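## Task

A wooden die sits loose on the palm of the upturned hand. Rotate it in the hand until it matches the orientation in the two goal pictures. Only this hand may touch it; the wrist camera, its post and the arm's final link count as hand. The task fails if the die touches anything else or leaves the hand. To finish, keep it at rest for a moment on the palm or fingers, clear of the wrist, camera and post, with the palm pointing straight up. No hand motor may read "moving" or "overload" or be building toward a shutdown; a motor dead from the start is excused. Then declare the task done. The hand is then opened for you, and the result must still hold with the hand open. Anything held in place only by the robot does not count, except the die simply resting on the open hand.

## Robot and tools

Robot: one six-joint Doosan M1013 arm carrying a right hand with four digits (index, middle, ring, thumb) and sixteen hinge motors. There is one camera, cam_wrist (616x616 fisheye), fixed at the wrist. A rigid mast sticks out on the palm side near the wrist (hand-point x +0.05 to +0.10, z -0.16 to -0.11, up to y +0.06 m) and can collide with things. Only the rubber fingertip caps grip well.

Frames. Scene frame: origin on the table beneath the arm base, +z up, +y to the left when facing +x. Hand-point frame: +z runs along straightened fingers toward the tips, +x crosses the palm away from the thumb, +y points out of the palm face (which is at y = -0.062 m). Palm facing straight up means the hand-point +y axis points along scene +z.

execute_actions: argument actions is a list holding zero or one item; pictures (true/false) optional. An empty list just reports the state. {"steps": n} alone waits up to 300 control steps (1/30 s each), counted from the previous result, your reply time included. {"rows": [...], "steps": n} runs 1 to 15 steps, one row per step, the final row repeated if rows run out; default 15.

A row is a single list of 24 numbers, each in [-1, 1], in this order: dx, dy, dz, rx, ry, rz, then index_mcp, index_abd, index_pip, index_dip, middle_mcp, middle_abd, middle_pip, middle_dip, ring_mcp, ring_abd, ring_pip, ring_dip, thumb_cmc, thumb_axl, thumb_mcp, thumb_ipl, then current_limit, speed.
The first six are an offset, not a pose: they are expressed in the hand point's own axes and measured from the hand-point pose printed in the most recent result that shows it (or, before any such result, and for later calls in the same reply, from where the robot stands when the action begins). Every row in a call refers to that same base, so rows do not add up. Scale: 1.0 equals 0.6 m for dx, dy, dz and 180 degrees for rx, ry, rz, which form one rotation vector. Sending all zeros is not a pause: it pulls the hand back to the base pose. Each control step the command is clipped to within 70 mm and 16 degrees of the measured pose.
The sixteen hinge numbers are absolute goals, scaled linearly between each hinge's stops. Going toward -1 bends: finger _mcp bends the knuckle toward the palm (+1 = -18 deg, -1 = +128 deg, straight at +0.75); _abd swings the finger sideways away from the thumb (+60 to -60 deg... i.e. -60 at +1, +60 at -1, straight 0.00); _pip (straight +0.58, -29 to +108 deg) and _dip (straight +0.70, -21 to +117 deg) bend the middle and end joints. thumb_cmc toward -1 swings the thumb from beside the palm to in front of it (straight +0.71); thumb_axl rolls the thumb on its axis (straight +0.68); thumb_mcp (straight +0.23) and thumb_ipl (straight +0.17) bend it, toward +z when thumb_axl is straight, and in the thumb_cmc swing direction when thumb_axl is near -0.40.
current_limit maps -1..+1 to 0..550 mA (floor 11 mA) for every motor; very low values may not lift a finger. speed sets the set-point rate to (speed+1)/2 of 5.9 rad/s. They start at +0.4 and -0.6 and persist until changed.

move: target is one 24-number row as above (offset base the same); speed is the path's top speed in m/s, 0.002 to 0.5 (default 0.25), rotation capped at twice that in rad/s. The straight path lasts 0.5 to 10 s and ignores obstacles. Its result adds a move: line (done, off_target, moving, held, fault) plus limits (paced = pose clipped, held = some steps blocked) and distance from target.
wait: seconds, 0 to 10; sends nothing new.
zoom_image: camera "cam_wrist", region [x0, y0, x1, y1] in image pixels, at most 504 by 504.
show_instructions: no arguments; shows the goal reference images.
read_manual: section "licences"; text only.
finished_scene: scene number 1 or 2; ends that scene irrevocably and grades it.

Result lines: end_effector_position (m) and end_effector_quat_wxyz in the scene frame with velocities; joint positions and torques; hand_goal (goals written), hand_measured (actual hinge positions, same scale), hand_current_ma (positive pushes toward -1), hand_state per motor (moving, goal, blocked, overload), hand_current_limit, hand_speed; Hand target when present. "pose unreachable" or HELD means the clearance check altered or dropped your command.

Hazards: a motor at 495 mA or more for a cumulative 5 s shuts off for 10 s, letting the object go; keep grip pressure modest. Joint load limits (N m): waist and shoulder 316, elbow 148, the three wrist joints 41.8; exceeding one, or 144 N of outside force, stops the arm for 10 s and skips the rest of the call, and hand commands are lost meanwhile. Avoid fast or deep contact, letting the object fall off the hand, touching the table, or knocking anything off it. Occasional small pushes may disturb the object. Before declaring done, level the palm face-up, relax the fingers so no motor is moving or straining, and confirm the orientation from the camera.

Each tool is called after ">>>" in YAML: its name, and indented under it one key for each argument.

Reference images:

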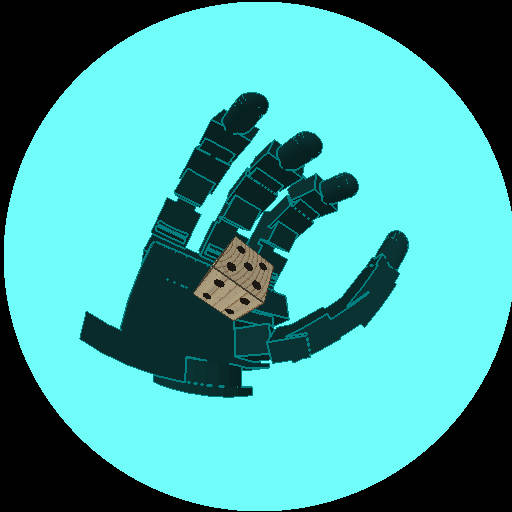

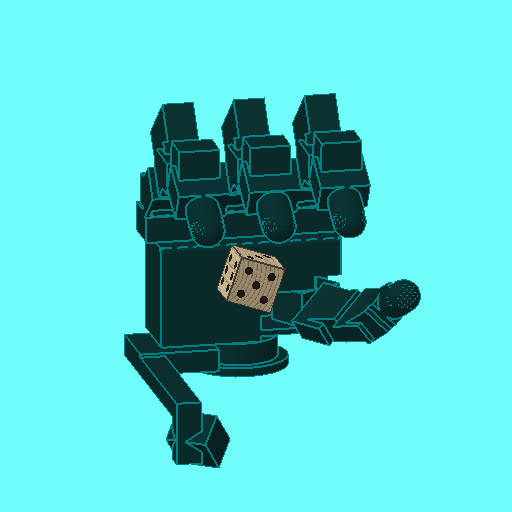

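## Session

>>> execute_actions:
  actions: []

Scene clock: 0.00 s of 4800.00 s.
end_effector_position=(+0.6960, -0.0060, +0.5759) hand_goal=(+0.046, +0.000, -0.008, +0.280, +0.046, +0.000, -0.008, +0.280, +0.046, +0.000, -0.008, +0.280, -0.104, +0.266, +0.032, -0.018) hand_measured=(+0.062, +0.000, -0.006, +0.282, +0.062, +0.000, -0.006, +0.282, +0.060, +0.000, -0.006, +0.282, -0.090, +0.270, +0.034, -0.016) hand_current_ma=(+87, +0, +13, +12, +83, +0, +15, +12, +84, +0, +13, +12, +71, +26, +13, +11) hand_state=(goal, goal, goal, goal, goal, goal, goal, goal, goal, goal, goal, goal, goal, goal, goal, goal) hand_current_limit=0.40 hand_speed=-0.60 end_effector_quat_wxyz=(+0.699, +0.706, +0.076, +0.086) end_effector_velocity=(-0.001, +0.001, -0.001) end_effector_angular_velocity=(-0.001, +0.002, +0.000)
Joint positions: [ 0.302  0.399  1.739 -1.523  1.629 -1.004]
Joint velocities: [ 0.001 -0.     0.002  0.     0.001 -0.   ]
Joint torques (N m, as the joint torque sensors report them, + toward a larger angle): no reading
Hand target: +0.696, -0.006, +0.576; +0.699, +0.706, +0.076, +0.086

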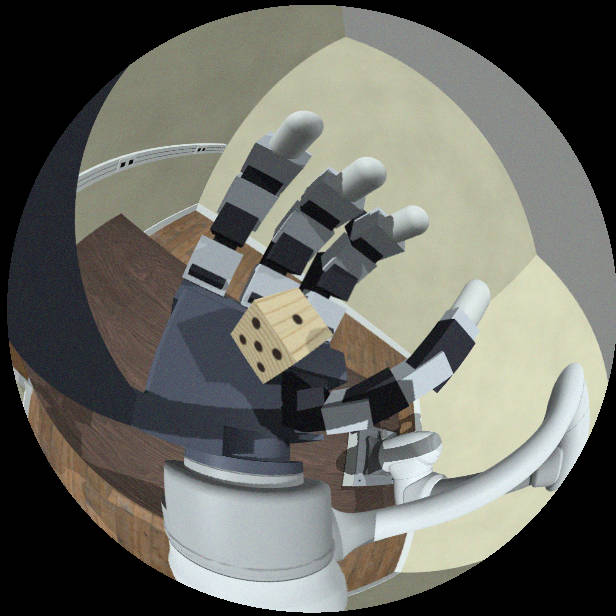

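>>> zoom_image:
  camera: "cam_wrist"
  region: [160, 220, 400, 460]

>>> show_instructions:

Region (160, 220, 400, 460) of cam_wrist's 616x616 image, scaled by 2.100, with more detail than that image has.

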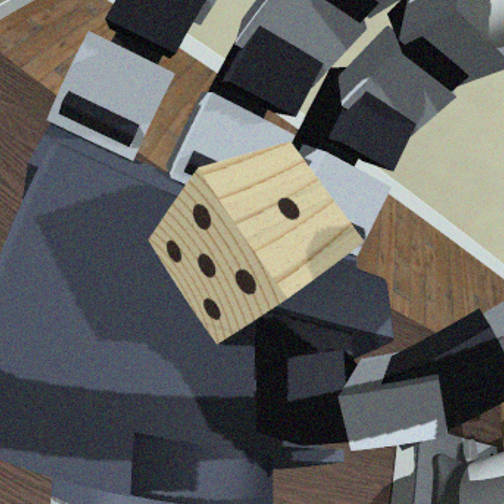

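Reference images for this scene: goal picture from the wrist camera place, goal picture looking into the palm.

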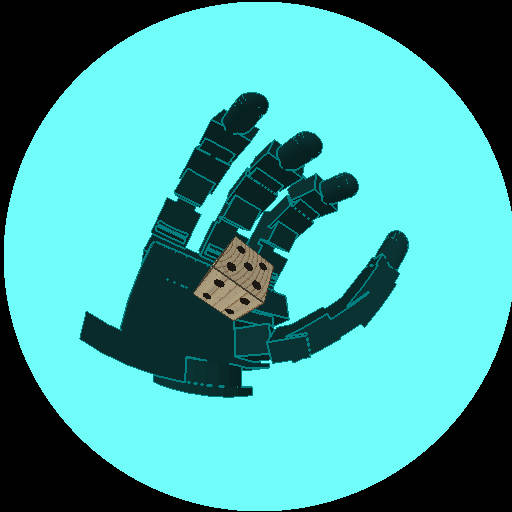

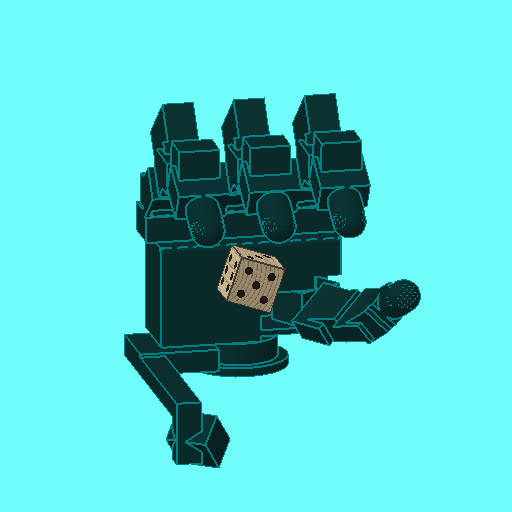

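>>> move:
  target: [0,0,0,0.1,0,0, 0.046,0,0,0.28, -0.45,0,0.3,0.5, -0.2,0,0.1,0.28, -0.1,0.27,0.03,-0.02, 0.4,-0.6]
  speed: 0.15

Scene clock: 60.13 s of 4800.00 s.
end_effector_position=(+0.6960, -0.0058, +0.5759) hand_goal=(+0.046, +0.000, +0.000, +0.280, -0.450, +0.000, +0.300, +0.500, -0.200, +0.000, +0.100, +0.280, -0.100, +0.270, +0.030, -0.020) hand_measured=(+0.062, +0.000, -0.002, +0.282, -0.442, +0.000, +0.298, +0.498, -0.190, +0.000, +0.098, +0.282, -0.090, +0.270, +0.030, -0.018) hand_current_ma=(+87, +0, -9, +12, +38, +0, -14, -15, +60, +0, -12, +12, +49, +0, +4, +9) hand_state=(goal, goal, goal, goal, goal, goal, goal, goal, goal, goal, goal, goal, goal, goal, goal, goal) hand_current_limit=0.40 hand_speed=-0.60 end_effector_quat_wxyz=(+0.580, +0.806, +0.088, +0.073) end_effector_velocity=(-0.000, +0.000, -0.000) end_effector_angular_velocity=(+0.008, +0.002, -0.000)
Joint positions: [ 0.32   0.339  1.66  -1.239  1.521 -1.138]
Joint velocities: [ 0.    -0.001 -0.002  0.008 -0.001 -0.004]
Joint torques (N m, as the joint torque sensors report them, + toward a larger angle): [ -0.7  -70.06 -34.42  -0.93   1.03   0.01]
Hand target: +0.696, -0.006, +0.576; +0.580, +0.807, +0.088, +0.073
Off the commanded pose: 0.000 m, 0 deg.
move: done

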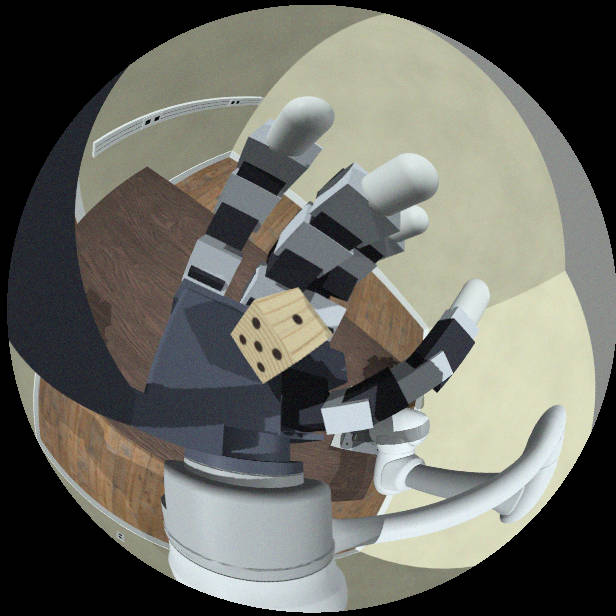

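>>> move:
  target: [0,0,0,0.07,0,0, -0.1,0,0,0.28, -0.6,0,0.5,0.5, -0.2,0,0.1,0.28, -0.1,0.27,0.03,-0.02, 0.4,-0.6]
  speed: 0.1

Scene clock: 67.17 s of 4800.00 s.
end_effector_position=(+0.6961, -0.0057, +0.5759) hand_goal=(-0.100, +0.000, +0.000, +0.280, -0.600, +0.000, +0.500, +0.500, -0.200, +0.000, +0.100, +0.280, -0.100, +0.270, +0.030, -0.020) hand_measured=(-0.080, +0.000, -0.002, +0.282, -0.590, +0.000, +0.498, +0.498, -0.190, +0.000, +0.098, +0.282, -0.090, +0.270, +0.030, -0.018) hand_current_ma=(+103, +0, -7, +12, +50, +0, -9, -14, +60, +0, -9, +12, +49, +0, -2, +8) hand_state=(goal, goal, goal, goal, goal, goal, goal, goal, goal, goal, goal, goal, goal, goal, goal, goal) hand_current_limit=0.40 hand_speed=-0.60 end_effector_quat_wxyz=(+0.489, +0.865, +0.096, +0.063) end_effector_velocity=(-0.000, -0.000, -0.000) end_effector_angular_velocity=(+0.006, +0.002, -0.000)
Joint positions: [ 0.312  0.303  1.598 -1.031  1.473 -1.245]
Joint velocities: [-0.001 -0.001 -0.002  0.007 -0.001 -0.004]
Joint torques (N m, as the joint torque sensors report them, + toward a larger angle): [ -1.42 -67.02 -35.16   0.43   1.11  -0.29]
Hand target: +0.696, -0.006, +0.576; +0.488, +0.865, +0.096, +0.063
Off the commanded pose: 0.000 m, 0 deg.
move: done

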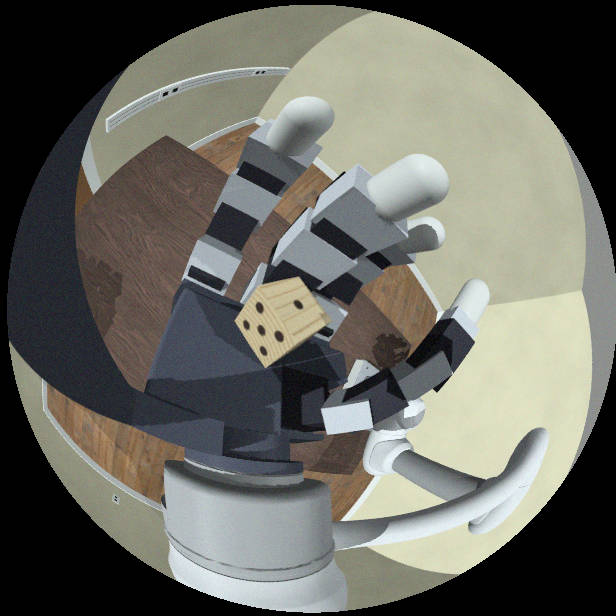

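>>> move:
  target: [0,0,0,0,0,0, 0.3,0,-0.3,0.28, -0.95,0,0.7,0.7, -0.2,0,0.1,0.28, -0.1,0.27,0.03,-0.02, 0.4,-0.75]

>>> zoom_image:
  camera: "cam_wrist"
  region: [160, 180, 440, 460]

Scene clock: 75.87 s of 4800.00 s.
end_effector_position=(+0.6961, -0.0057, +0.5759) hand_goal=(+0.300, +0.000, -0.300, +0.280, -0.950, +0.000, +0.700, +0.700, -0.200, +0.000, +0.100, +0.280, -0.100, +0.270, +0.030, -0.020) hand_measured=(+0.308, +0.000, -0.296, +0.282, -0.936, +0.000, +0.698, +0.698, -0.190, +0.000, +0.098, +0.282, -0.090, +0.270, +0.030, -0.018) hand_current_ma=(+45, +0, +27, +12, +77, +0, -9, -13, +60, +0, -9, +12, +49, +0, -2, +8) hand_state=(goal, goal, goal, goal, goal, goal, goal, goal, goal, goal, goal, goal, goal, goal, goal, goal) hand_current_limit=0.40 hand_speed=-0.75 end_effector_quat_wxyz=(+0.489, +0.865, +0.096, +0.063) end_effector_velocity=(+0.000, -0.002, -0.000) end_effector_angular_velocity=(-0.000, -0.000, -0.001)
Joint positions: [ 0.312  0.303  1.598 -1.031  1.473 -1.245]
Joint velocities: [-0.002  0.     0.    -0.001 -0.001 -0.   ]
Joint torques (N m, as the joint torque sensors report them, + toward a larger angle): [ -1.98 -67.54 -35.79   0.     0.94  -0.35]
Hand target: +0.696, -0.006, +0.576; +0.489, +0.865, +0.096, +0.063
Off the commanded pose: 0.000 m, 0 deg.
move: done

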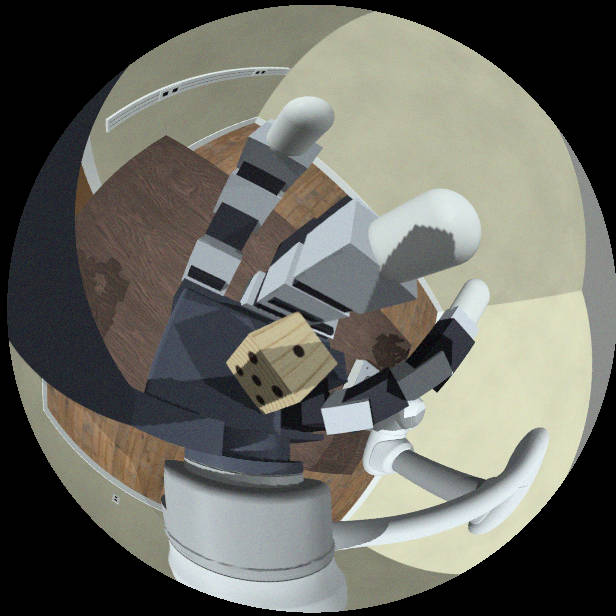

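Region (160, 180, 440, 460) of cam_wrist's 616x616 image, scaled by 1.800, with more detail than that image has.

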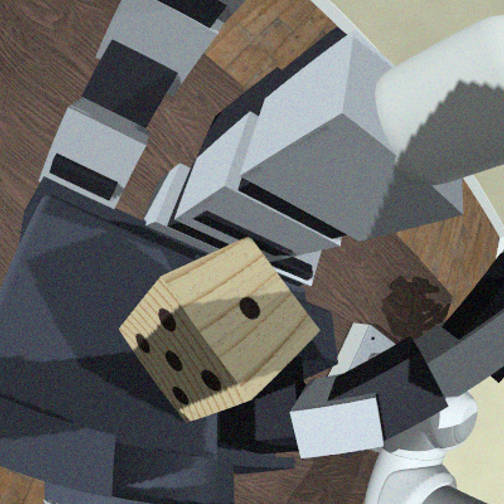

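>>> move:
  target: [0,0,0,0,0,0.07, -0.2,0,0.2,0.28, -0.75,0,0.7,0.7, -0.2,0,0.1,0.28, -0.1,0.6,-0.4,0.0, 0.4,-0.6]
  speed: 0.06

Scene clock: 86.23 s of 4800.00 s.
end_effector_position=(+0.6961, -0.0057, +0.5759) hand_goal=(-0.200, +0.000, +0.200, +0.280, -0.750, +0.000, +0.700, +0.700, -0.200, +0.000, +0.100, +0.280, -0.100, +0.600, -0.400, +0.000) hand_measured=(-0.156, -0.004, +0.202, +0.282, -0.748, +0.000, +0.698, +0.698, -0.190, +0.000, +0.098, +0.282, -0.088, +0.606, -0.384, +0.004) hand_current_ma=(+237, -14, +10, +12, +11, +0, -6, -13, +60, +0, -9, +12, +63, +44, +108, +22) hand_state=(blocked, goal, goal, goal, goal, goal, goal, goal, goal, goal, goal, goal, goal, goal, goal, goal) hand_current_limit=0.40 hand_speed=-0.60 end_effector_quat_wxyz=(+0.479, +0.870, +0.000, +0.116) end_effector_velocity=(-0.000, -0.000, -0.000) end_effector_angular_velocity=(+0.000, -0.004, -0.003)
Joint positions: [ 0.305  0.327  1.555 -1.031  1.478 -1.046]
Joint velocities: [-0.     0.001 -0.001 -0.     0.     0.005]
Joint torques (N m, as the joint torque sensors report them, + toward a larger angle): [ -1.6  -69.5  -34.78  -0.05   0.88  -0.25]
Hand target: +0.696, -0.006, +0.576; +0.479, +0.870, +0.000, +0.116
Off the commanded pose: 0.000 m, 0 deg.
move: done

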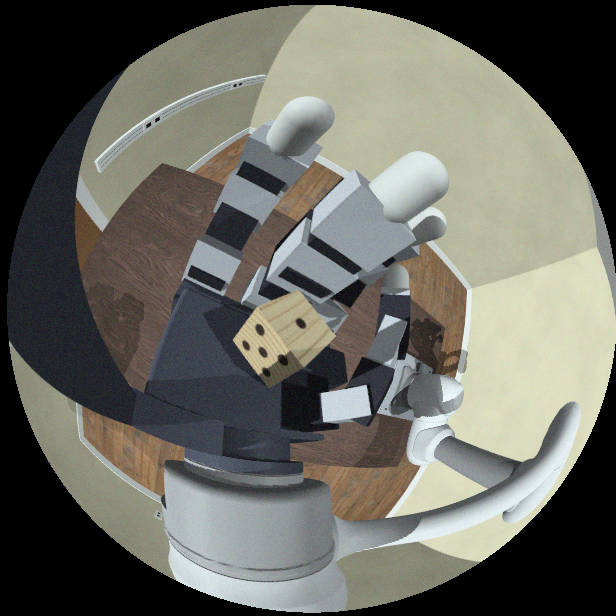

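>>> move:
  target: [0,0,0,-0.17,0.018,-0.07, -0.1,0,0.2,0.28, -0.92,0,0.7,0.7, -0.2,0,0.1,0.28, -0.1,0.6,-0.2,0.0, 0.4,-0.6]
  speed: 0.2

>>> move:
  target: [0,0,0,0,0,0, -0.1,0,0.2,0.28, 0.75,-0.1,-0.3,0, -0.2,0,0.1,0.28, -0.1,0.6,-0.2,0.0, 0.4,-0.4]

>>> move:
  target: [0,0,0,0,0,0, -0.1,0,0.2,0.28, 0.62,-0.1,-0.98,-0.3, -0.2,0,0.1,0.28, -0.1,0.6,-0.2,0.0, 0.4,-0.5]

Scene clock: 103.40 s of 4800.00 s.
end_effector_position=(+0.6960, -0.0059, +0.5759) hand_goal=(-0.100, +0.000, +0.200, +0.280, -0.920, +0.000, +0.700, +0.700, -0.200, +0.000, +0.100, +0.280, -0.100, +0.600, -0.200, +0.000) hand_measured=(-0.092, -0.002, +0.202, +0.282, -0.920, +0.000, +0.698, +0.698, -0.190, +0.000, +0.098, +0.282, -0.088, +0.606, -0.208, +0.000) hand_current_ma=(+41, -10, +10, +12, -4, +0, -5, -13, +54, +0, -8, +12, +63, +44, -57, +6) hand_state=(goal, goal, goal, goal, goal, goal, goal, goal, goal, goal, goal, goal, goal, goal, goal, goal) hand_current_limit=0.40 hand_speed=-0.60 end_effector_quat_wxyz=(+0.700, +0.705, +0.077, +0.084) end_effector_velocity=(+0.000, -0.001, +0.000) end_effector_angular_velocity=(-0.005, -0.001, -0.001)
Joint positions: [ 0.301  0.4    1.74  -1.525  1.631 -1.008]
Joint velocities: [-0.002  0.001  0.001 -0.005  0.002  0.001]
Joint torques (N m, as the joint torque sensors report them, + toward a larger angle): [ -1.96 -71.21 -30.05  -1.58   1.71  -0.13]
Hand target: +0.696, -0.006, +0.576; +0.700, +0.705, +0.078, +0.084
Off the commanded pose: 0.000 m, 0 deg.
move: done

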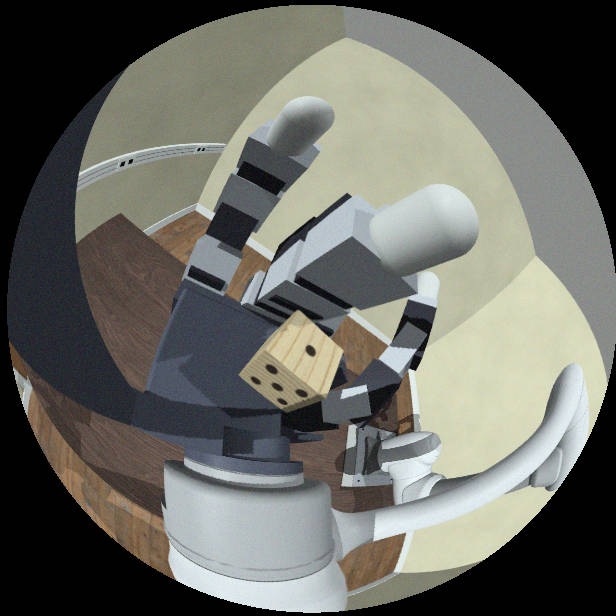

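Scene clock: 105.07 s of 4800.00 s.
end_effector_position=(+0.6960, -0.0059, +0.5759) hand_goal=(-0.100, +0.000, +0.200, +0.280, +0.750, -0.100, -0.300, +0.000, -0.200, +0.000, +0.100, +0.280, -0.100, +0.600, -0.200, +0.000) hand_measured=(-0.092, -0.002, +0.202, +0.282, +0.758, -0.098, -0.298, +0.002, -0.192, +0.000, +0.098, +0.282, -0.088, +0.606, -0.208, +0.000) hand_current_ma=(+41, -10, +10, +12, +43, +12, +9, +11, +54, +0, -8, +12, +63, +44, -57, +6) hand_state=(goal, goal, goal, goal, goal, goal, goal, goal, goal, goal, goal, goal, goal, goal, goal, goal) hand_current_limit=0.40 hand_speed=-0.40 end_effector_quat_wxyz=(+0.700, +0.705, +0.077, +0.084) end_effector_velocity=(-0.000, -0.000, -0.000) end_effector_angular_velocity=(-0.000, +0.000, -0.001)
Joint positions: [ 0.301  0.4    1.74  -1.525  1.631 -1.008]
Joint velocities: [-0.  0.  0.  0.  0.  0.]
Joint torques (N m, as the joint torque sensors report them, + toward a larger angle): [ -2.14 -71.71 -31.14  -1.95   1.61  -0.17]
Hand target: +0.696, -0.006, +0.576; +0.700, +0.705, +0.077, +0.084
Off the commanded pose: 0.000 m, 0 deg.
move: done

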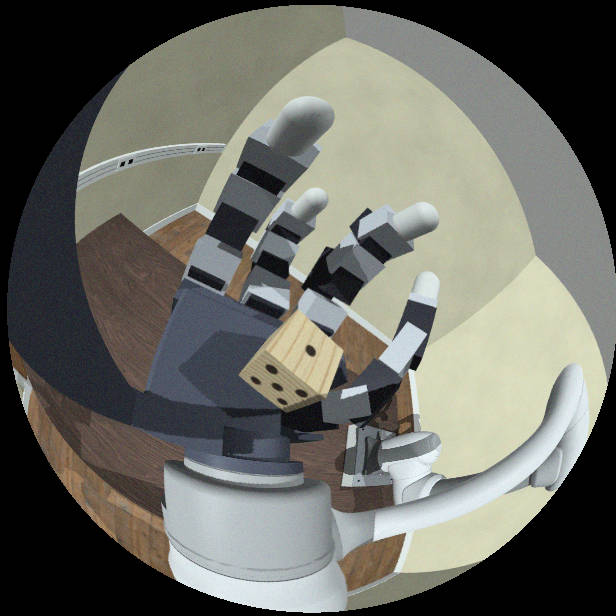

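Scene clock: 105.90 s of 4800.00 s.
end_effector_position=(+0.6960, -0.0059, +0.5759) hand_goal=(-0.100, +0.000, +0.200, +0.280, +0.620, -0.100, -0.980, -0.300, -0.200, +0.000, +0.100, +0.280, -0.100, +0.600, -0.200, +0.000) hand_measured=(-0.092, -0.002, +0.202, +0.282, +0.638, -0.098, -0.978, -0.298, -0.192, +0.000, +0.098, +0.282, -0.088, +0.606, -0.208, +0.000) hand_current_ma=(+41, -10, +10, +12, +98, +12, +7, +11, +53, +0, -8, +12, +63, +44, -57, +6) hand_state=(goal, goal, goal, goal, goal, goal, goal, goal, goal, goal, goal, goal, goal, goal, goal, goal) hand_current_limit=0.40 hand_speed=-0.50 end_effector_quat_wxyz=(+0.700, +0.705, +0.077, +0.084) end_effector_velocity=(-0.000, -0.000, -0.000) end_effector_angular_velocity=(-0.000, +0.001, -0.001)
Joint positions: [ 0.301  0.4    1.74  -1.525  1.631 -1.008]
Joint velocities: [-0.    -0.     0.001 -0.     0.     0.   ]
Joint torques (N m, as the joint torque sensors report them, + toward a larger angle): [ -1.85 -71.11 -30.98  -2.04   1.43  -0.26]
Hand target: +0.696, -0.006, +0.576; +0.700, +0.705, +0.077, +0.084
Off the commanded pose: 0.000 m, 0 deg.
move: done

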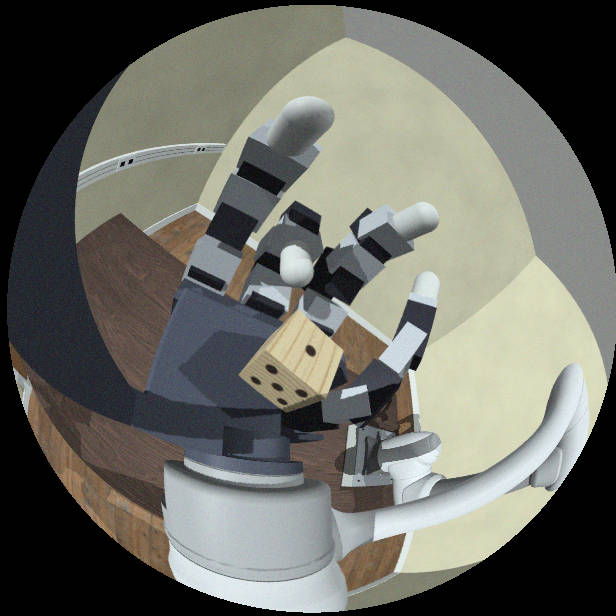

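>>> move:
  target: [0,0,0,0,0,0, -0.45,0,0.45,0.4, 0.3,0,0.45,0.4, -0.45,0,0.45,0.4, -0.4,0.6,-0.1,0.0, 0.4,-0.5]

>>> move:
  target: [0,0,0,0.2,0,-0.05, -0.45,0,0.45,0.4, -0.45,0,0.45,0.4, -0.45,0,0.45,0.4, -0.4,0.6,-0.1,0.0, 0.4,-0.3]
  speed: 0.12

Scene clock: 115.10 s of 4800.00 s.
end_effector_position=(+0.6960, -0.0059, +0.5759) hand_goal=(-0.450, +0.000, +0.450, +0.400, +0.300, +0.000, +0.450, +0.400, -0.450, +0.000, +0.450, +0.400, -0.400, +0.600, -0.100, +0.000) hand_measured=(-0.366, -0.010, +0.464, +0.406, +0.316, -0.002, +0.450, +0.398, -0.446, +0.000, +0.446, +0.398, -0.362, +0.606, -0.098, +0.002) hand_current_ma=(+385, -42, +81, +28, +91, -14, -1, -12, +27, +0, -17, -17, +205, +44, +10, +9) hand_state=(blocked, goal, goal, goal, goal, goal, goal, goal, goal, goal, goal, goal, blocked, goal, goal, goal) hand_current_limit=0.40 hand_speed=-0.50 end_effector_quat_wxyz=(+0.700, +0.705, +0.077, +0.084) end_effector_velocity=(-0.000, -0.000, -0.001) end_effector_angular_velocity=(+0.000, +0.002, +0.000)
Joint positions: [ 0.301  0.4    1.74  -1.525  1.631 -1.008]
Joint velocities: [-0.     0.     0.001  0.    -0.001 -0.   ]
Joint torques (N m, as the joint torque sensors report them, + toward a larger angle): [ -1.99 -71.71 -30.48  -1.66   1.63  -0.32]
Hand target: +0.696, -0.006, +0.576; +0.700, +0.705, +0.077, +0.084
Off the commanded pose: 0.000 m, 0 deg.
move: done

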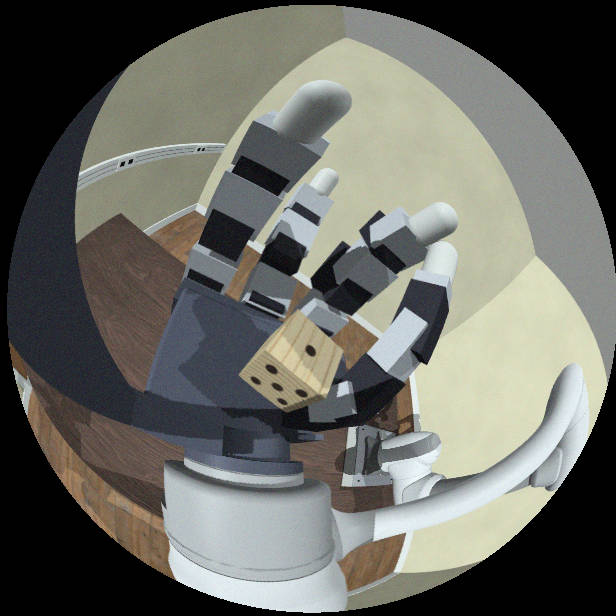

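Scene clock: 118.13 s of 4800.00 s.
end_effector_position=(+0.6961, -0.0057, +0.5759) hand_goal=(-0.450, +0.000, +0.450, +0.400, -0.450, +0.000, +0.450, +0.400, -0.450, +0.000, +0.450, +0.400, -0.400, +0.600, -0.100, +0.000) hand_measured=(-0.366, -0.012, +0.464, +0.406, -0.440, -0.002, +0.450, +0.398, -0.446, +0.000, +0.448, +0.398, -0.362, +0.606, -0.098, +0.002) hand_current_ma=(+385, -49, +82, +28, +49, -14, +2, -12, +29, +0, -6, -14, +199, +44, +10, +9) hand_state=(blocked, goal, goal, goal, goal, goal, goal, goal, goal, goal, goal, goal, blocked, goal, goal, goal) hand_current_limit=0.40 hand_speed=-0.30 end_effector_quat_wxyz=(+0.453, +0.878, +0.153, +0.001) end_effector_velocity=(-0.000, -0.000, -0.000) end_effector_angular_velocity=(+0.007, +0.003, -0.002)
Joint positions: [ 0.305  0.292  1.575 -0.929  1.509 -1.44 ]
Joint velocities: [-0.001 -0.    -0.002  0.008  0.001 -0.004]
Joint torques (N m, as the joint torque sensors report them, + toward a larger angle): [ -1.13 -66.69 -36.66   0.18   1.12  -0.47]
Hand target: +0.696, -0.006, +0.576; +0.453, +0.878, +0.153, +0.001
Off the commanded pose: 0.000 m, 0 deg.
move: done

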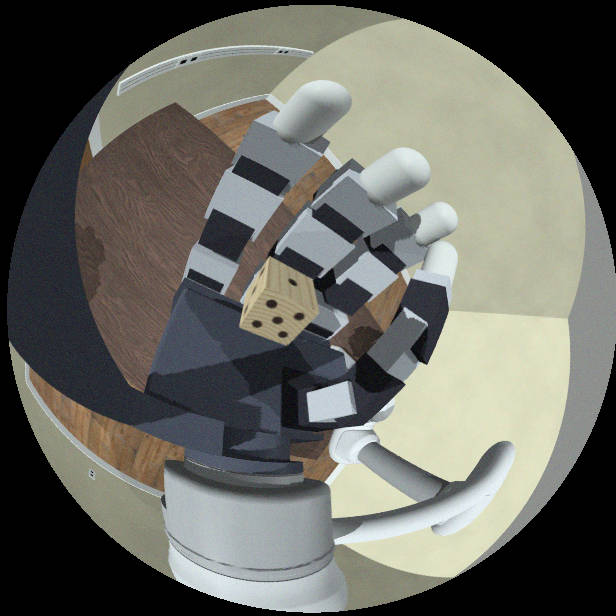

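>>> move:
  target: [0,0,0,0.27,0.02,0.047, -0.4,0,0.4,0.3, -0.4,0,0.4,0.3, -0.4,0,0.4,0.3, -0.1,0.4,0.1,0.0, 0.4,-0.6]
  speed: 0.15

Scene clock: 128.07 s of 4800.00 s.
end_effector_position=(+0.6962, -0.0056, +0.5761) hand_goal=(-0.400, +0.000, +0.400, +0.300, -0.400, +0.000, +0.400, +0.300, -0.400, +0.000, +0.400, +0.300, -0.100, +0.400, +0.100, +0.000) hand_measured=(-0.378, -0.004, +0.406, +0.302, -0.390, -0.002, +0.406, +0.302, -0.392, +0.000, +0.406, +0.302, -0.100, +0.404, +0.090, -0.002) hand_current_ma=(+116, -16, +33, +15, +57, -14, +35, +15, +51, +0, +32, +15, +5, +23, -64, -17) hand_state=(blocked, goal, goal, goal, goal, goal, goal, goal, goal, goal, goal, goal, goal, goal, goal, goal) hand_current_limit=0.40 hand_speed=-0.60 end_effector_quat_wxyz=(+0.046, +0.995, +0.091, -0.003) end_effector_velocity=(+0.000, +0.000, -0.000) end_effector_angular_velocity=(+0.007, +0.002, +0.001)
Joint positions: [ 0.099  0.267  1.309 -0.094  1.59  -1.653]
Joint velocities: [-0.002  0.    -0.001  0.007  0.001 -0.003]
Joint torques (N m, as the joint torque sensors report them, + toward a larger angle): [ -3.36 -66.54 -38.12   3.9   -0.02  -0.24]
Hand target: +0.696, -0.006, +0.576; +0.046, +0.995, +0.090, -0.003
Off the commanded pose: 0.000 m, 0 deg.
move: done

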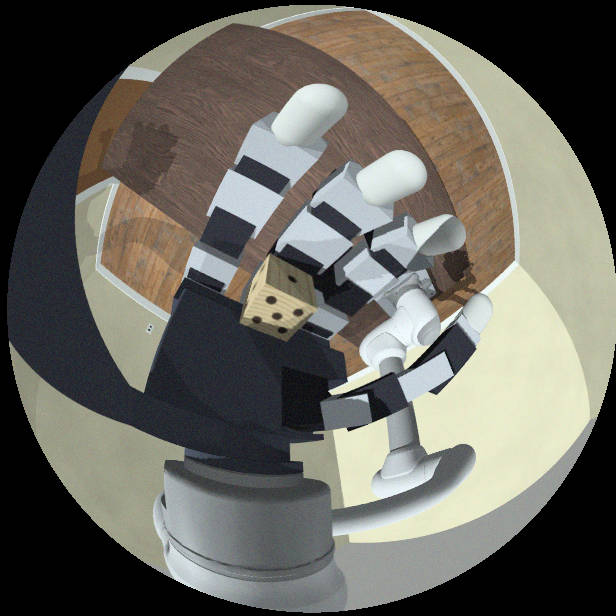

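>>> move:
  target: [0,0,0,-0.07,0,0, -0.13,0,0.2,0.2, -0.13,0,0.2,0.2, -0.13,0,0.2,0.2, -0.1,0.4,0.1,0.0, 0.4,-0.88]
  speed: 0.15

>>> move:
  target: [0,0,0,-0.15,0,0, 0.22,0,0.2,0.2, 0.22,0,0.2,0.2, 0.22,0,0.2,0.2, -0.1,0.4,0.1,0.0, 0.4,-0.9]
  speed: 0.2

Scene clock: 138.50 s of 4800.00 s.
end_effector_position=(+0.6962, -0.0056, +0.5761) hand_goal=(-0.130, +0.000, +0.200, +0.200, -0.130, +0.000, +0.200, +0.200, -0.130, +0.000, +0.200, +0.200, -0.100, +0.400, +0.100, +0.000) hand_measured=(-0.120, -0.004, +0.208, +0.204, -0.120, -0.002, +0.210, +0.204, -0.122, +0.000, +0.208, +0.204, -0.100, +0.404, +0.090, -0.002) hand_current_ma=(+51, -16, +45, +18, +55, -14, +49, +18, +49, +0, +45, +18, +5, +23, -64, -17) hand_state=(goal, goal, goal, goal, goal, goal, goal, goal, goal, goal, goal, goal, goal, goal, goal, goal) hand_current_limit=0.40 hand_speed=-0.88 end_effector_quat_wxyz=(+0.155, +0.984, +0.090, +0.007) end_effector_velocity=(+0.000, -0.000, -0.000) end_effector_angular_velocity=(-0.000, -0.000, +0.000)
Joint positions: [ 0.169  0.267  1.361 -0.312  1.543 -1.573]
Joint velocities: [-0.  0.  0. -0. -0.  0.]
Joint torques (N m, as the joint torque sensors report them, + toward a larger angle): [ -1.3  -68.31 -38.73   3.16   0.26  -0.03]
Hand target: +0.696, -0.006, +0.576; +0.155, +0.984, +0.090, +0.007
Off the commanded pose: 0.000 m, 0 deg.
move: done

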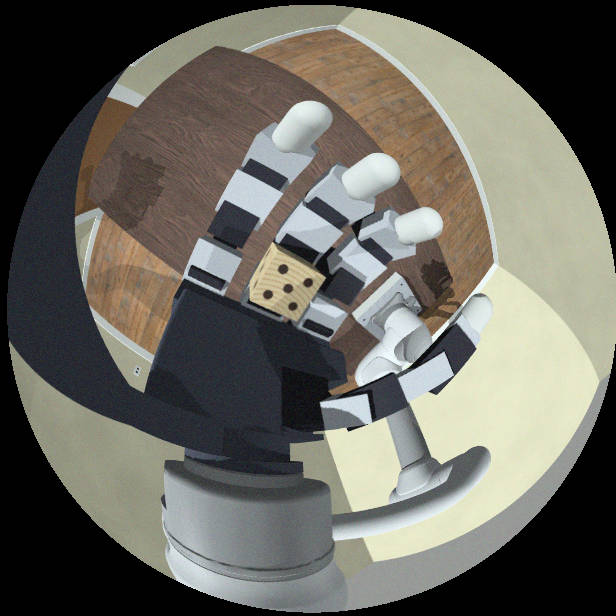

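Scene clock: 140.27 s of 4800.00 s.
end_effector_position=(+0.6961, -0.0056, +0.5760) hand_goal=(+0.220, +0.000, +0.200, +0.200, +0.220, +0.000, +0.200, +0.200, +0.220, +0.000, +0.200, +0.200, -0.100, +0.400, +0.100, +0.000) hand_measured=(+0.230, -0.004, +0.208, +0.204, +0.230, -0.002, +0.210, +0.204, +0.228, +0.000, +0.208, +0.204, -0.098, +0.404, +0.090, -0.002) hand_current_ma=(+52, -16, +44, +18, +55, -14, +49, +18, +49, +0, +44, +18, +8, +23, -64, -17) hand_state=(goal, goal, goal, goal, goal, goal, goal, goal, goal, goal, goal, goal, goal, goal, goal, goal) hand_current_limit=0.40 hand_speed=-0.90 end_effector_quat_wxyz=(+0.380, +0.920, +0.086, +0.028) end_effector_velocity=(-0.000, +0.000, +0.000) end_effector_angular_velocity=(+0.000, -0.000, -0.001)
Joint positions: [ 0.279  0.295  1.496 -0.776  1.505 -1.368]
Joint velocities: [ 0.     0.    -0.     0.     0.001  0.001]
Joint torques (N m, as the joint torque sensors report them, + toward a larger angle): [ -2.01 -69.01 -37.54   1.09   0.73  -0.41]
Hand target: +0.696, -0.006, +0.576; +0.380, +0.920, +0.086, +0.028
Off the commanded pose: 0.000 m, 0 deg.
move: done

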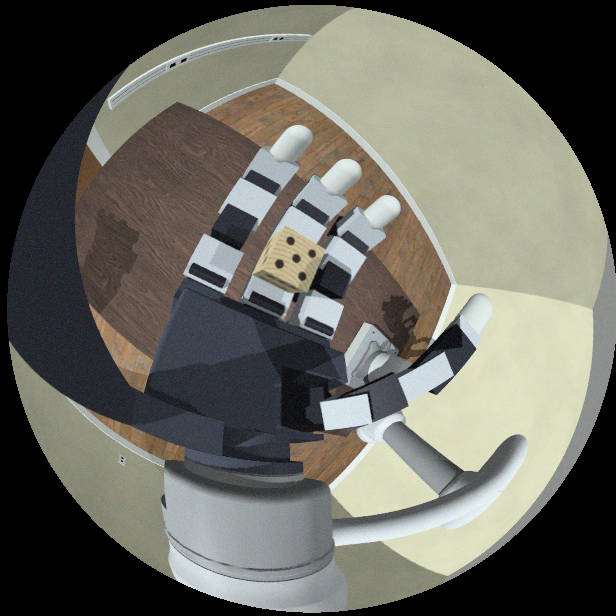

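Working. Finishing the unfold (45° left).

>>> move:
  target: [0,0,0,-0.25,0,0, 0.74,0,0.2,0.2, 0.74,0,0.2,0.2, 0.74,0,0.2,0.2, -0.1,0.4,0.1,0.0, 0.4,-0.9]
  speed: 0.2

>>> zoom_image:
  camera: "cam_wrist"
  region: [160, 140, 440, 420]

Scene clock: 148.00 s of 4800.00 s.
end_effector_position=(+0.6960, -0.0059, +0.5759) hand_goal=(+0.740, +0.000, +0.200, +0.200, +0.740, +0.000, +0.200, +0.200, +0.740, +0.000, +0.200, +0.200, -0.100, +0.400, +0.100, +0.000) hand_measured=(+0.750, -0.004, +0.208, +0.204, +0.750, -0.002, +0.210, +0.204, +0.748, +0.000, +0.208, +0.202, -0.096, +0.404, +0.098, -0.002) hand_current_ma=(+52, -16, +43, +17, +55, -14, +47, +17, +49, +0, +43, +17, +18, +23, -18, -17) hand_state=(goal, goal, goal, goal, goal, goal, goal, goal, goal, goal, goal, goal, goal, goal, goal, goal) hand_current_limit=0.40 hand_speed=-0.90 end_effector_quat_wxyz=(+0.703, +0.705, +0.069, +0.059) end_effector_velocity=(-0.000, +0.000, -0.000) end_effector_angular_velocity=(-0.001, -0.000, -0.001)
Joint positions: [ 0.299  0.414  1.721 -1.504  1.669 -1.034]
Joint velocities: [ 0.     0.     0.001 -0.     0.002  0.001]
Joint torques (N m, as the joint torque sensors report them, + toward a larger angle): [ -0.5  -71.93 -31.13  -1.87   1.42  -0.23]
Hand target: +0.696, -0.006, +0.576; +0.703, +0.705, +0.069, +0.059
Off the commanded pose: 0.000 m, 0 deg.
move: done

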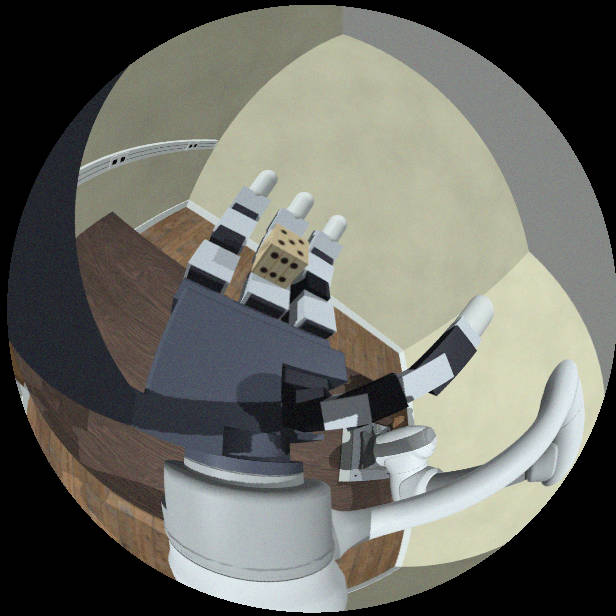

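Region (160, 140, 440, 420) of cam_wrist's 616x616 image, scaled by 1.800, with more detail than that image has.

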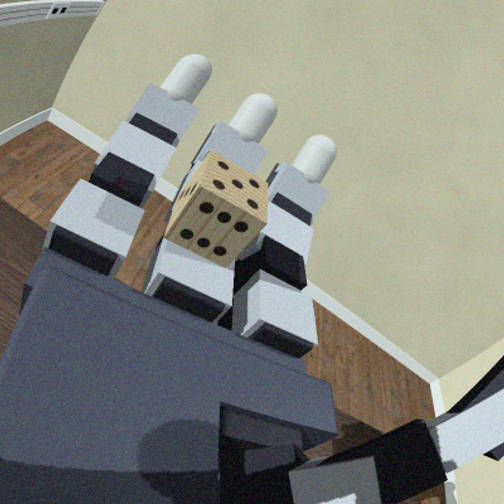

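>>> move:
  target: [0,0,0,0,0,0, 0.55,0,-0.5,0.3, 0.55,0,-0.5,0.3, 0.55,0,-0.5,0.3, -0.3,0.4,0.1,0.0, 0.4,-0.8]

Scene clock: 156.80 s of 4800.00 s.
end_effector_position=(+0.6960, -0.0059, +0.5759) hand_goal=(+0.550, +0.000, -0.500, +0.300, +0.550, +0.000, -0.500, +0.300, +0.550, +0.000, -0.500, +0.300, -0.300, +0.400, +0.100, +0.000) hand_measured=(+0.572, -0.004, -0.498, +0.298, +0.572, -0.002, -0.496, +0.298, +0.570, +0.000, -0.496, +0.298, -0.290, +0.402, +0.098, -0.002) hand_current_ma=(+120, -16, +16, -13, +122, -14, +18, -13, +114, +0, +16, -13, +50, +20, -16, -17) hand_state=(blocked, goal, goal, goal, blocked, goal, goal, goal, goal, goal, goal, goal, goal, goal, goal, goal) hand_current_limit=0.40 hand_speed=-0.80 end_effector_quat_wxyz=(+0.703, +0.705, +0.069, +0.059) end_effector_velocity=(-0.000, +0.000, -0.000) end_effector_angular_velocity=(+0.001, -0.000, +0.000)
Joint positions: [ 0.298  0.414  1.721 -1.504  1.669 -1.034]
Joint velocities: [ 0.    -0.     0.001  0.001 -0.     0.001]
Joint torques (N m, as the joint torque sensors report them, + toward a larger angle): [ -1.71 -73.36 -31.11  -1.77   1.64  -0.1 ]
Hand target: +0.696, -0.006, +0.576; +0.703, +0.705, +0.069, +0.059
Off the commanded pose: 0.000 m, 0 deg.
move: done

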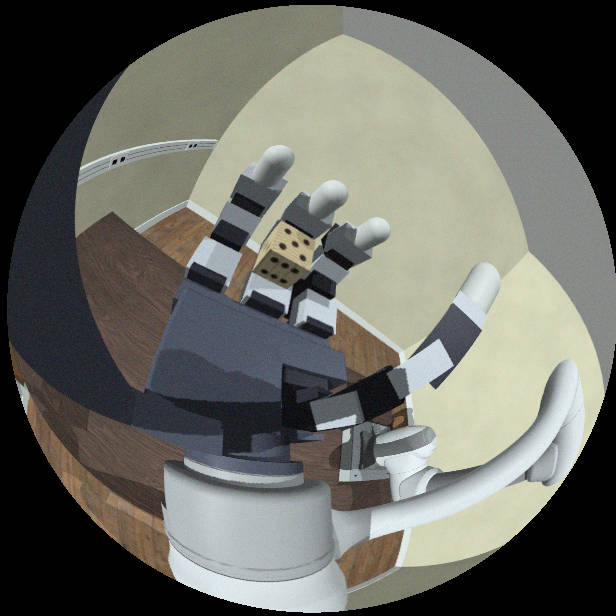

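>>> move:
  target: [0,0,0,0,0,0, 0.3,0,-0.3,0.3, 0.3,0,-0.3,0.3, 0.3,0,-0.3,0.3, -0.3,0.4,0.1,0.0, 0.4,-0.9]

>>> zoom_image:
  camera: "cam_wrist"
  region: [160, 140, 440, 420]

Scene clock: 166.63 s of 4800.00 s.
end_effector_position=(+0.6960, -0.0059, +0.5759) hand_goal=(+0.300, +0.000, -0.300, +0.300, +0.300, +0.000, -0.300, +0.300, +0.300, +0.000, -0.300, +0.300, -0.300, +0.400, +0.100, +0.000) hand_measured=(+0.320, -0.004, -0.302, +0.298, +0.320, -0.002, -0.302, +0.298, +0.318, +0.000, -0.302, +0.298, -0.290, +0.402, +0.098, -0.002) hand_current_ma=(+107, -16, -14, -13, +105, -14, -15, -13, +103, +0, -14, -13, +50, +20, -16, -17) hand_state=(blocked, goal, goal, goal, goal, goal, goal, goal, goal, goal, goal, goal, goal, goal, goal, goal) hand_current_limit=0.40 hand_speed=-0.90 end_effector_quat_wxyz=(+0.703, +0.705, +0.069, +0.059) end_effector_velocity=(-0.000, -0.001, -0.001) end_effector_angular_velocity=(+0.001, +0.002, +0.001)
Joint positions: [ 0.299  0.414  1.721 -1.504  1.669 -1.034]
Joint velocities: [-0.001 -0.     0.002  0.    -0.002  0.   ]
Joint torques (N m, as the joint torque sensors report them, + toward a larger angle): [ -1.27 -72.84 -30.37  -1.67   1.65  -0.24]
Hand target: +0.696, -0.006, +0.576; +0.703, +0.705, +0.069, +0.059
Off the commanded pose: 0.000 m, 0 deg.
move: done

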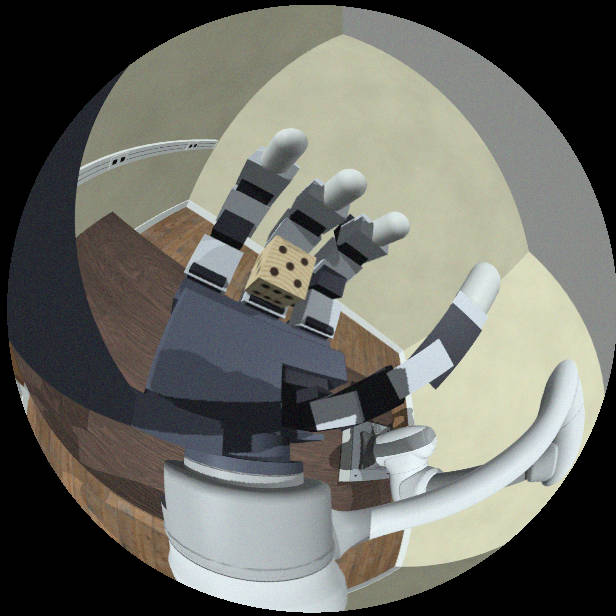

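Region (160, 140, 440, 420) of cam_wrist's 616x616 image, scaled by 1.800, with more detail than that image has.

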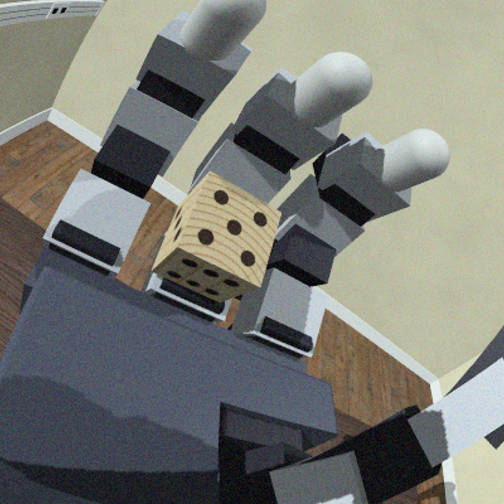

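>>> move:
  target: [0,0,0,-0.08,0,0, 0.62,0,-0.5,0.3, 0.62,0,-0.5,0.3, 0.62,0,-0.5,0.3, -0.9,-0.4,-0.35,0.1, 0.4,-0.7]
  speed: 0.08

Scene clock: 178.53 s of 4800.00 s.
end_effector_position=(+0.6960, -0.0060, +0.5759) hand_goal=(+0.620, +0.000, -0.500, +0.300, +0.620, +0.000, -0.500, +0.300, +0.620, +0.000, -0.500, +0.300, -0.900, -0.400, -0.350, +0.100) hand_measured=(+0.628, -0.004, -0.498, +0.298, +0.626, -0.002, -0.498, +0.298, +0.626, +0.000, -0.498, +0.298, -0.906, -0.400, -0.354, +0.096) hand_current_ma=(+38, -16, +12, -13, +38, -14, +13, -13, +36, +0, +12, -13, -32, +6, -24, -24) hand_state=(goal, goal, goal, goal, goal, goal, goal, goal, goal, goal, goal, goal, goal, goal, goal, goal) hand_current_limit=0.40 hand_speed=-0.70 end_effector_quat_wxyz=(+0.786, +0.611, +0.061, +0.067) end_effector_velocity=(+0.001, -0.000, +0.000) end_effector_angular_velocity=(-0.007, -0.001, +0.001)
Joint positions: [ 0.259  0.462  1.776 -1.725  1.778 -0.961]
Joint velocities: [-0.002  0.001  0.001 -0.007  0.002  0.001]
Joint torques (N m, as the joint torque sensors report them, + toward a larger angle): [ -1.57 -73.35 -29.13  -2.21   1.78  -0.44]
Hand target: +0.696, -0.006, +0.576; +0.786, +0.611, +0.061, +0.068
Off the commanded pose: 0.000 m, 0 deg.
move: done

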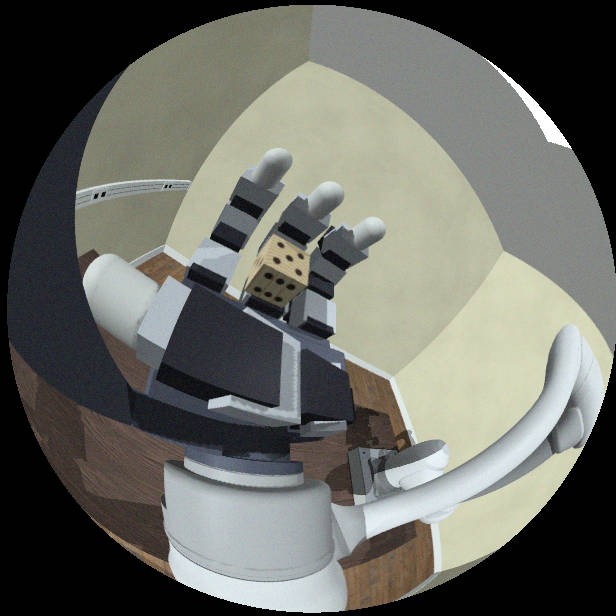

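A good fence. Tilting a little more.

>>> move:
  target: [0,0,0,-0.07,0,0, 0.66,0,-0.5,0.3, 0.66,0,-0.5,0.3, 0.66,0,-0.5,0.3, -0.95,-0.4,-0.35,0.1, 0.4,-0.7]
  speed: 0.06

Scene clock: 184.33 s of 4800.00 s.
end_effector_position=(+0.6960, -0.0061, +0.5760) hand_goal=(+0.660, +0.000, -0.500, +0.300, +0.660, +0.000, -0.500, +0.300, +0.660, +0.000, -0.500, +0.300, -0.950, -0.400, -0.350, +0.100) hand_measured=(+0.666, -0.004, -0.498, +0.298, +0.666, -0.002, -0.498, +0.298, +0.666, +0.000, -0.498, +0.298, -0.956, -0.400, -0.354, +0.096) hand_current_ma=(+34, -15, +9, -13, +33, -14, +10, -13, +32, +0, +9, -13, -33, +0, -27, -24) hand_state=(goal, goal, goal, goal, goal, goal, goal, goal, goal, goal, goal, goal, goal, goal, goal, goal) hand_current_limit=0.40 hand_speed=-0.70 end_effector_quat_wxyz=(+0.848, +0.522, +0.054, +0.074) end_effector_velocity=(+0.000, -0.000, +0.000) end_effector_angular_velocity=(-0.007, -0.001, -0.001)
Joint positions: [ 0.207  0.504  1.812 -1.919  1.888 -0.921]
Joint velocities: [-0.002  0.001  0.    -0.006  0.003 -0.   ]
Joint torques (N m, as the joint torque sensors report them, + toward a larger angle): [ -2.56 -78.01 -27.12  -2.49   1.35  -0.12]
Hand target: +0.696, -0.006, +0.576; +0.848, +0.521, +0.054, +0.074
Off the commanded pose: 0.000 m, 0 deg.
move: done

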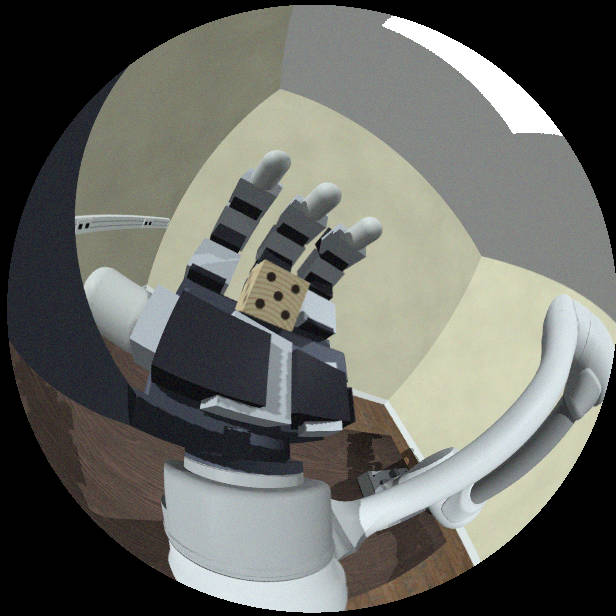

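>>> move:
  target: [0,0,0,0.15,0,0, 0.66,0,-0.5,0.3, 0.66,0,-0.5,0.3, 0.66,0,-0.5,0.3, -0.95,-0.4,-0.35,0.1, 0.4,-0.7]
  speed: 0.15

>>> move:
  target: [0,0,0,0,0,0, 0.66,0,-0.5,0.3, 0.66,0,-0.5,0.3, 0.66,0,-0.5,0.3, -0.3,-0.4,0.2,0.1, 0.4,-0.5]

Scene clock: 193.90 s of 4800.00 s.
end_effector_position=(+0.6960, -0.0059, +0.5759) hand_goal=(+0.660, +0.000, -0.500, +0.300, +0.660, +0.000, -0.500, +0.300, +0.660, +0.000, -0.500, +0.300, -0.950, -0.400, -0.350, +0.100) hand_measured=(+0.668, -0.004, -0.498, +0.298, +0.668, -0.002, -0.498, +0.298, +0.666, +0.000, -0.498, +0.298, -0.956, -0.400, -0.354, +0.096) hand_current_ma=(+40, -15, +9, -13, +38, -14, +10, -13, +38, +0, +9, -13, -34, +0, -27, -24) hand_state=(goal, goal, goal, goal, goal, goal, goal, goal, goal, goal, goal, goal, goal, goal, goal, goal) hand_current_limit=0.40 hand_speed=-0.70 end_effector_quat_wxyz=(+0.703, +0.705, +0.069, +0.059) end_effector_velocity=(+0.000, -0.000, +0.000) end_effector_angular_velocity=(+0.007, +0.002, -0.001)
Joint positions: [ 0.299  0.414  1.721 -1.504  1.669 -1.035]
Joint velocities: [ 0.    -0.001 -0.002  0.006 -0.003 -0.004]
Joint torques (N m, as the joint torque sensors report them, + toward a larger angle): [ -2.74 -70.86 -30.86  -1.76   1.06   0.13]
Hand target: +0.696, -0.006, +0.576; +0.703, +0.705, +0.069, +0.059
Off the commanded pose: 0.000 m, 0 deg.
move: done

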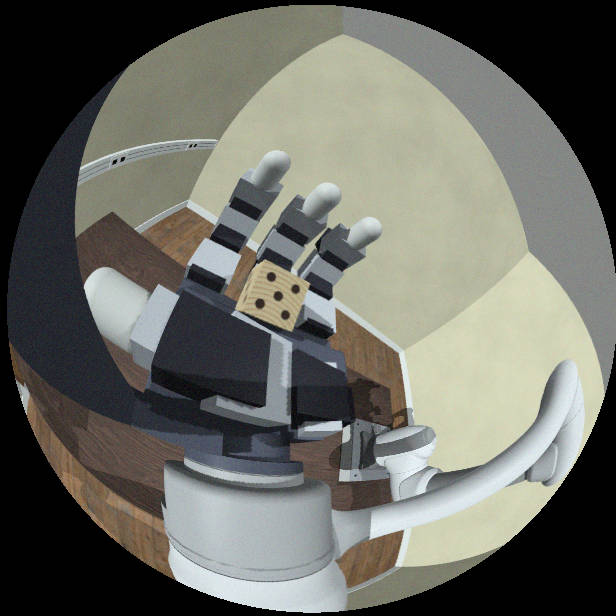

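Scene clock: 194.83 s of 4800.00 s.
end_effector_position=(+0.6960, -0.0059, +0.5759) hand_goal=(+0.660, +0.000, -0.500, +0.300, +0.660, +0.000, -0.500, +0.300, +0.660, +0.000, -0.500, +0.300, -0.300, -0.400, +0.200, +0.100) hand_measured=(+0.668, -0.004, -0.498, +0.298, +0.668, -0.002, -0.498, +0.298, +0.666, +0.000, -0.498, +0.298, -0.298, -0.400, +0.200, +0.098) hand_current_ma=(+40, -15, +9, -13, +38, -14, +10, -13, +38, +0, +9, -13, +9, +0, -4, -11) hand_state=(goal, goal, goal, goal, goal, goal, goal, goal, goal, goal, goal, goal, goal, goal, goal, goal) hand_current_limit=0.40 hand_speed=-0.50 end_effector_quat_wxyz=(+0.703, +0.705, +0.069, +0.059) end_effector_velocity=(-0.000, +0.001, -0.000) end_effector_angular_velocity=(-0.001, +0.002, +0.002)
Joint positions: [ 0.299  0.413  1.721 -1.504  1.669 -1.035]
Joint velocities: [ 0.001  0.     0.001 -0.001 -0.    -0.001]
Joint torques (N m, as the joint torque sensors report them, + toward a larger angle): [ -2.63 -73.55 -30.98  -1.86   1.46  -0.13]
Hand target: +0.696, -0.006, +0.576; +0.703, +0.705, +0.069, +0.059
Off the commanded pose: 0.000 m, 0 deg.
move: done

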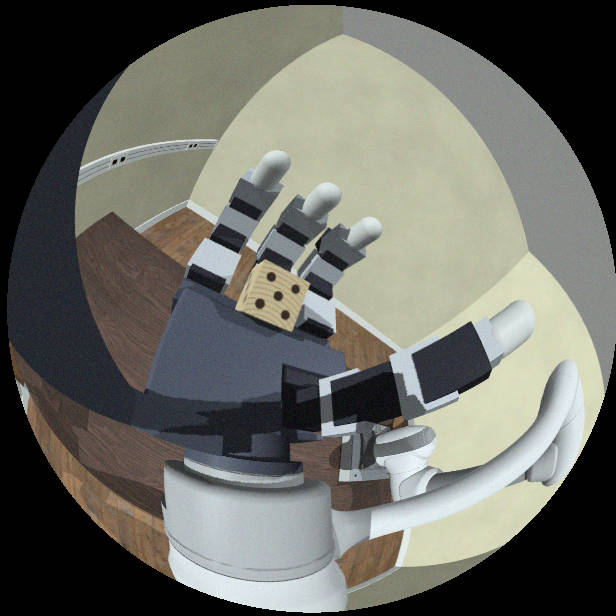

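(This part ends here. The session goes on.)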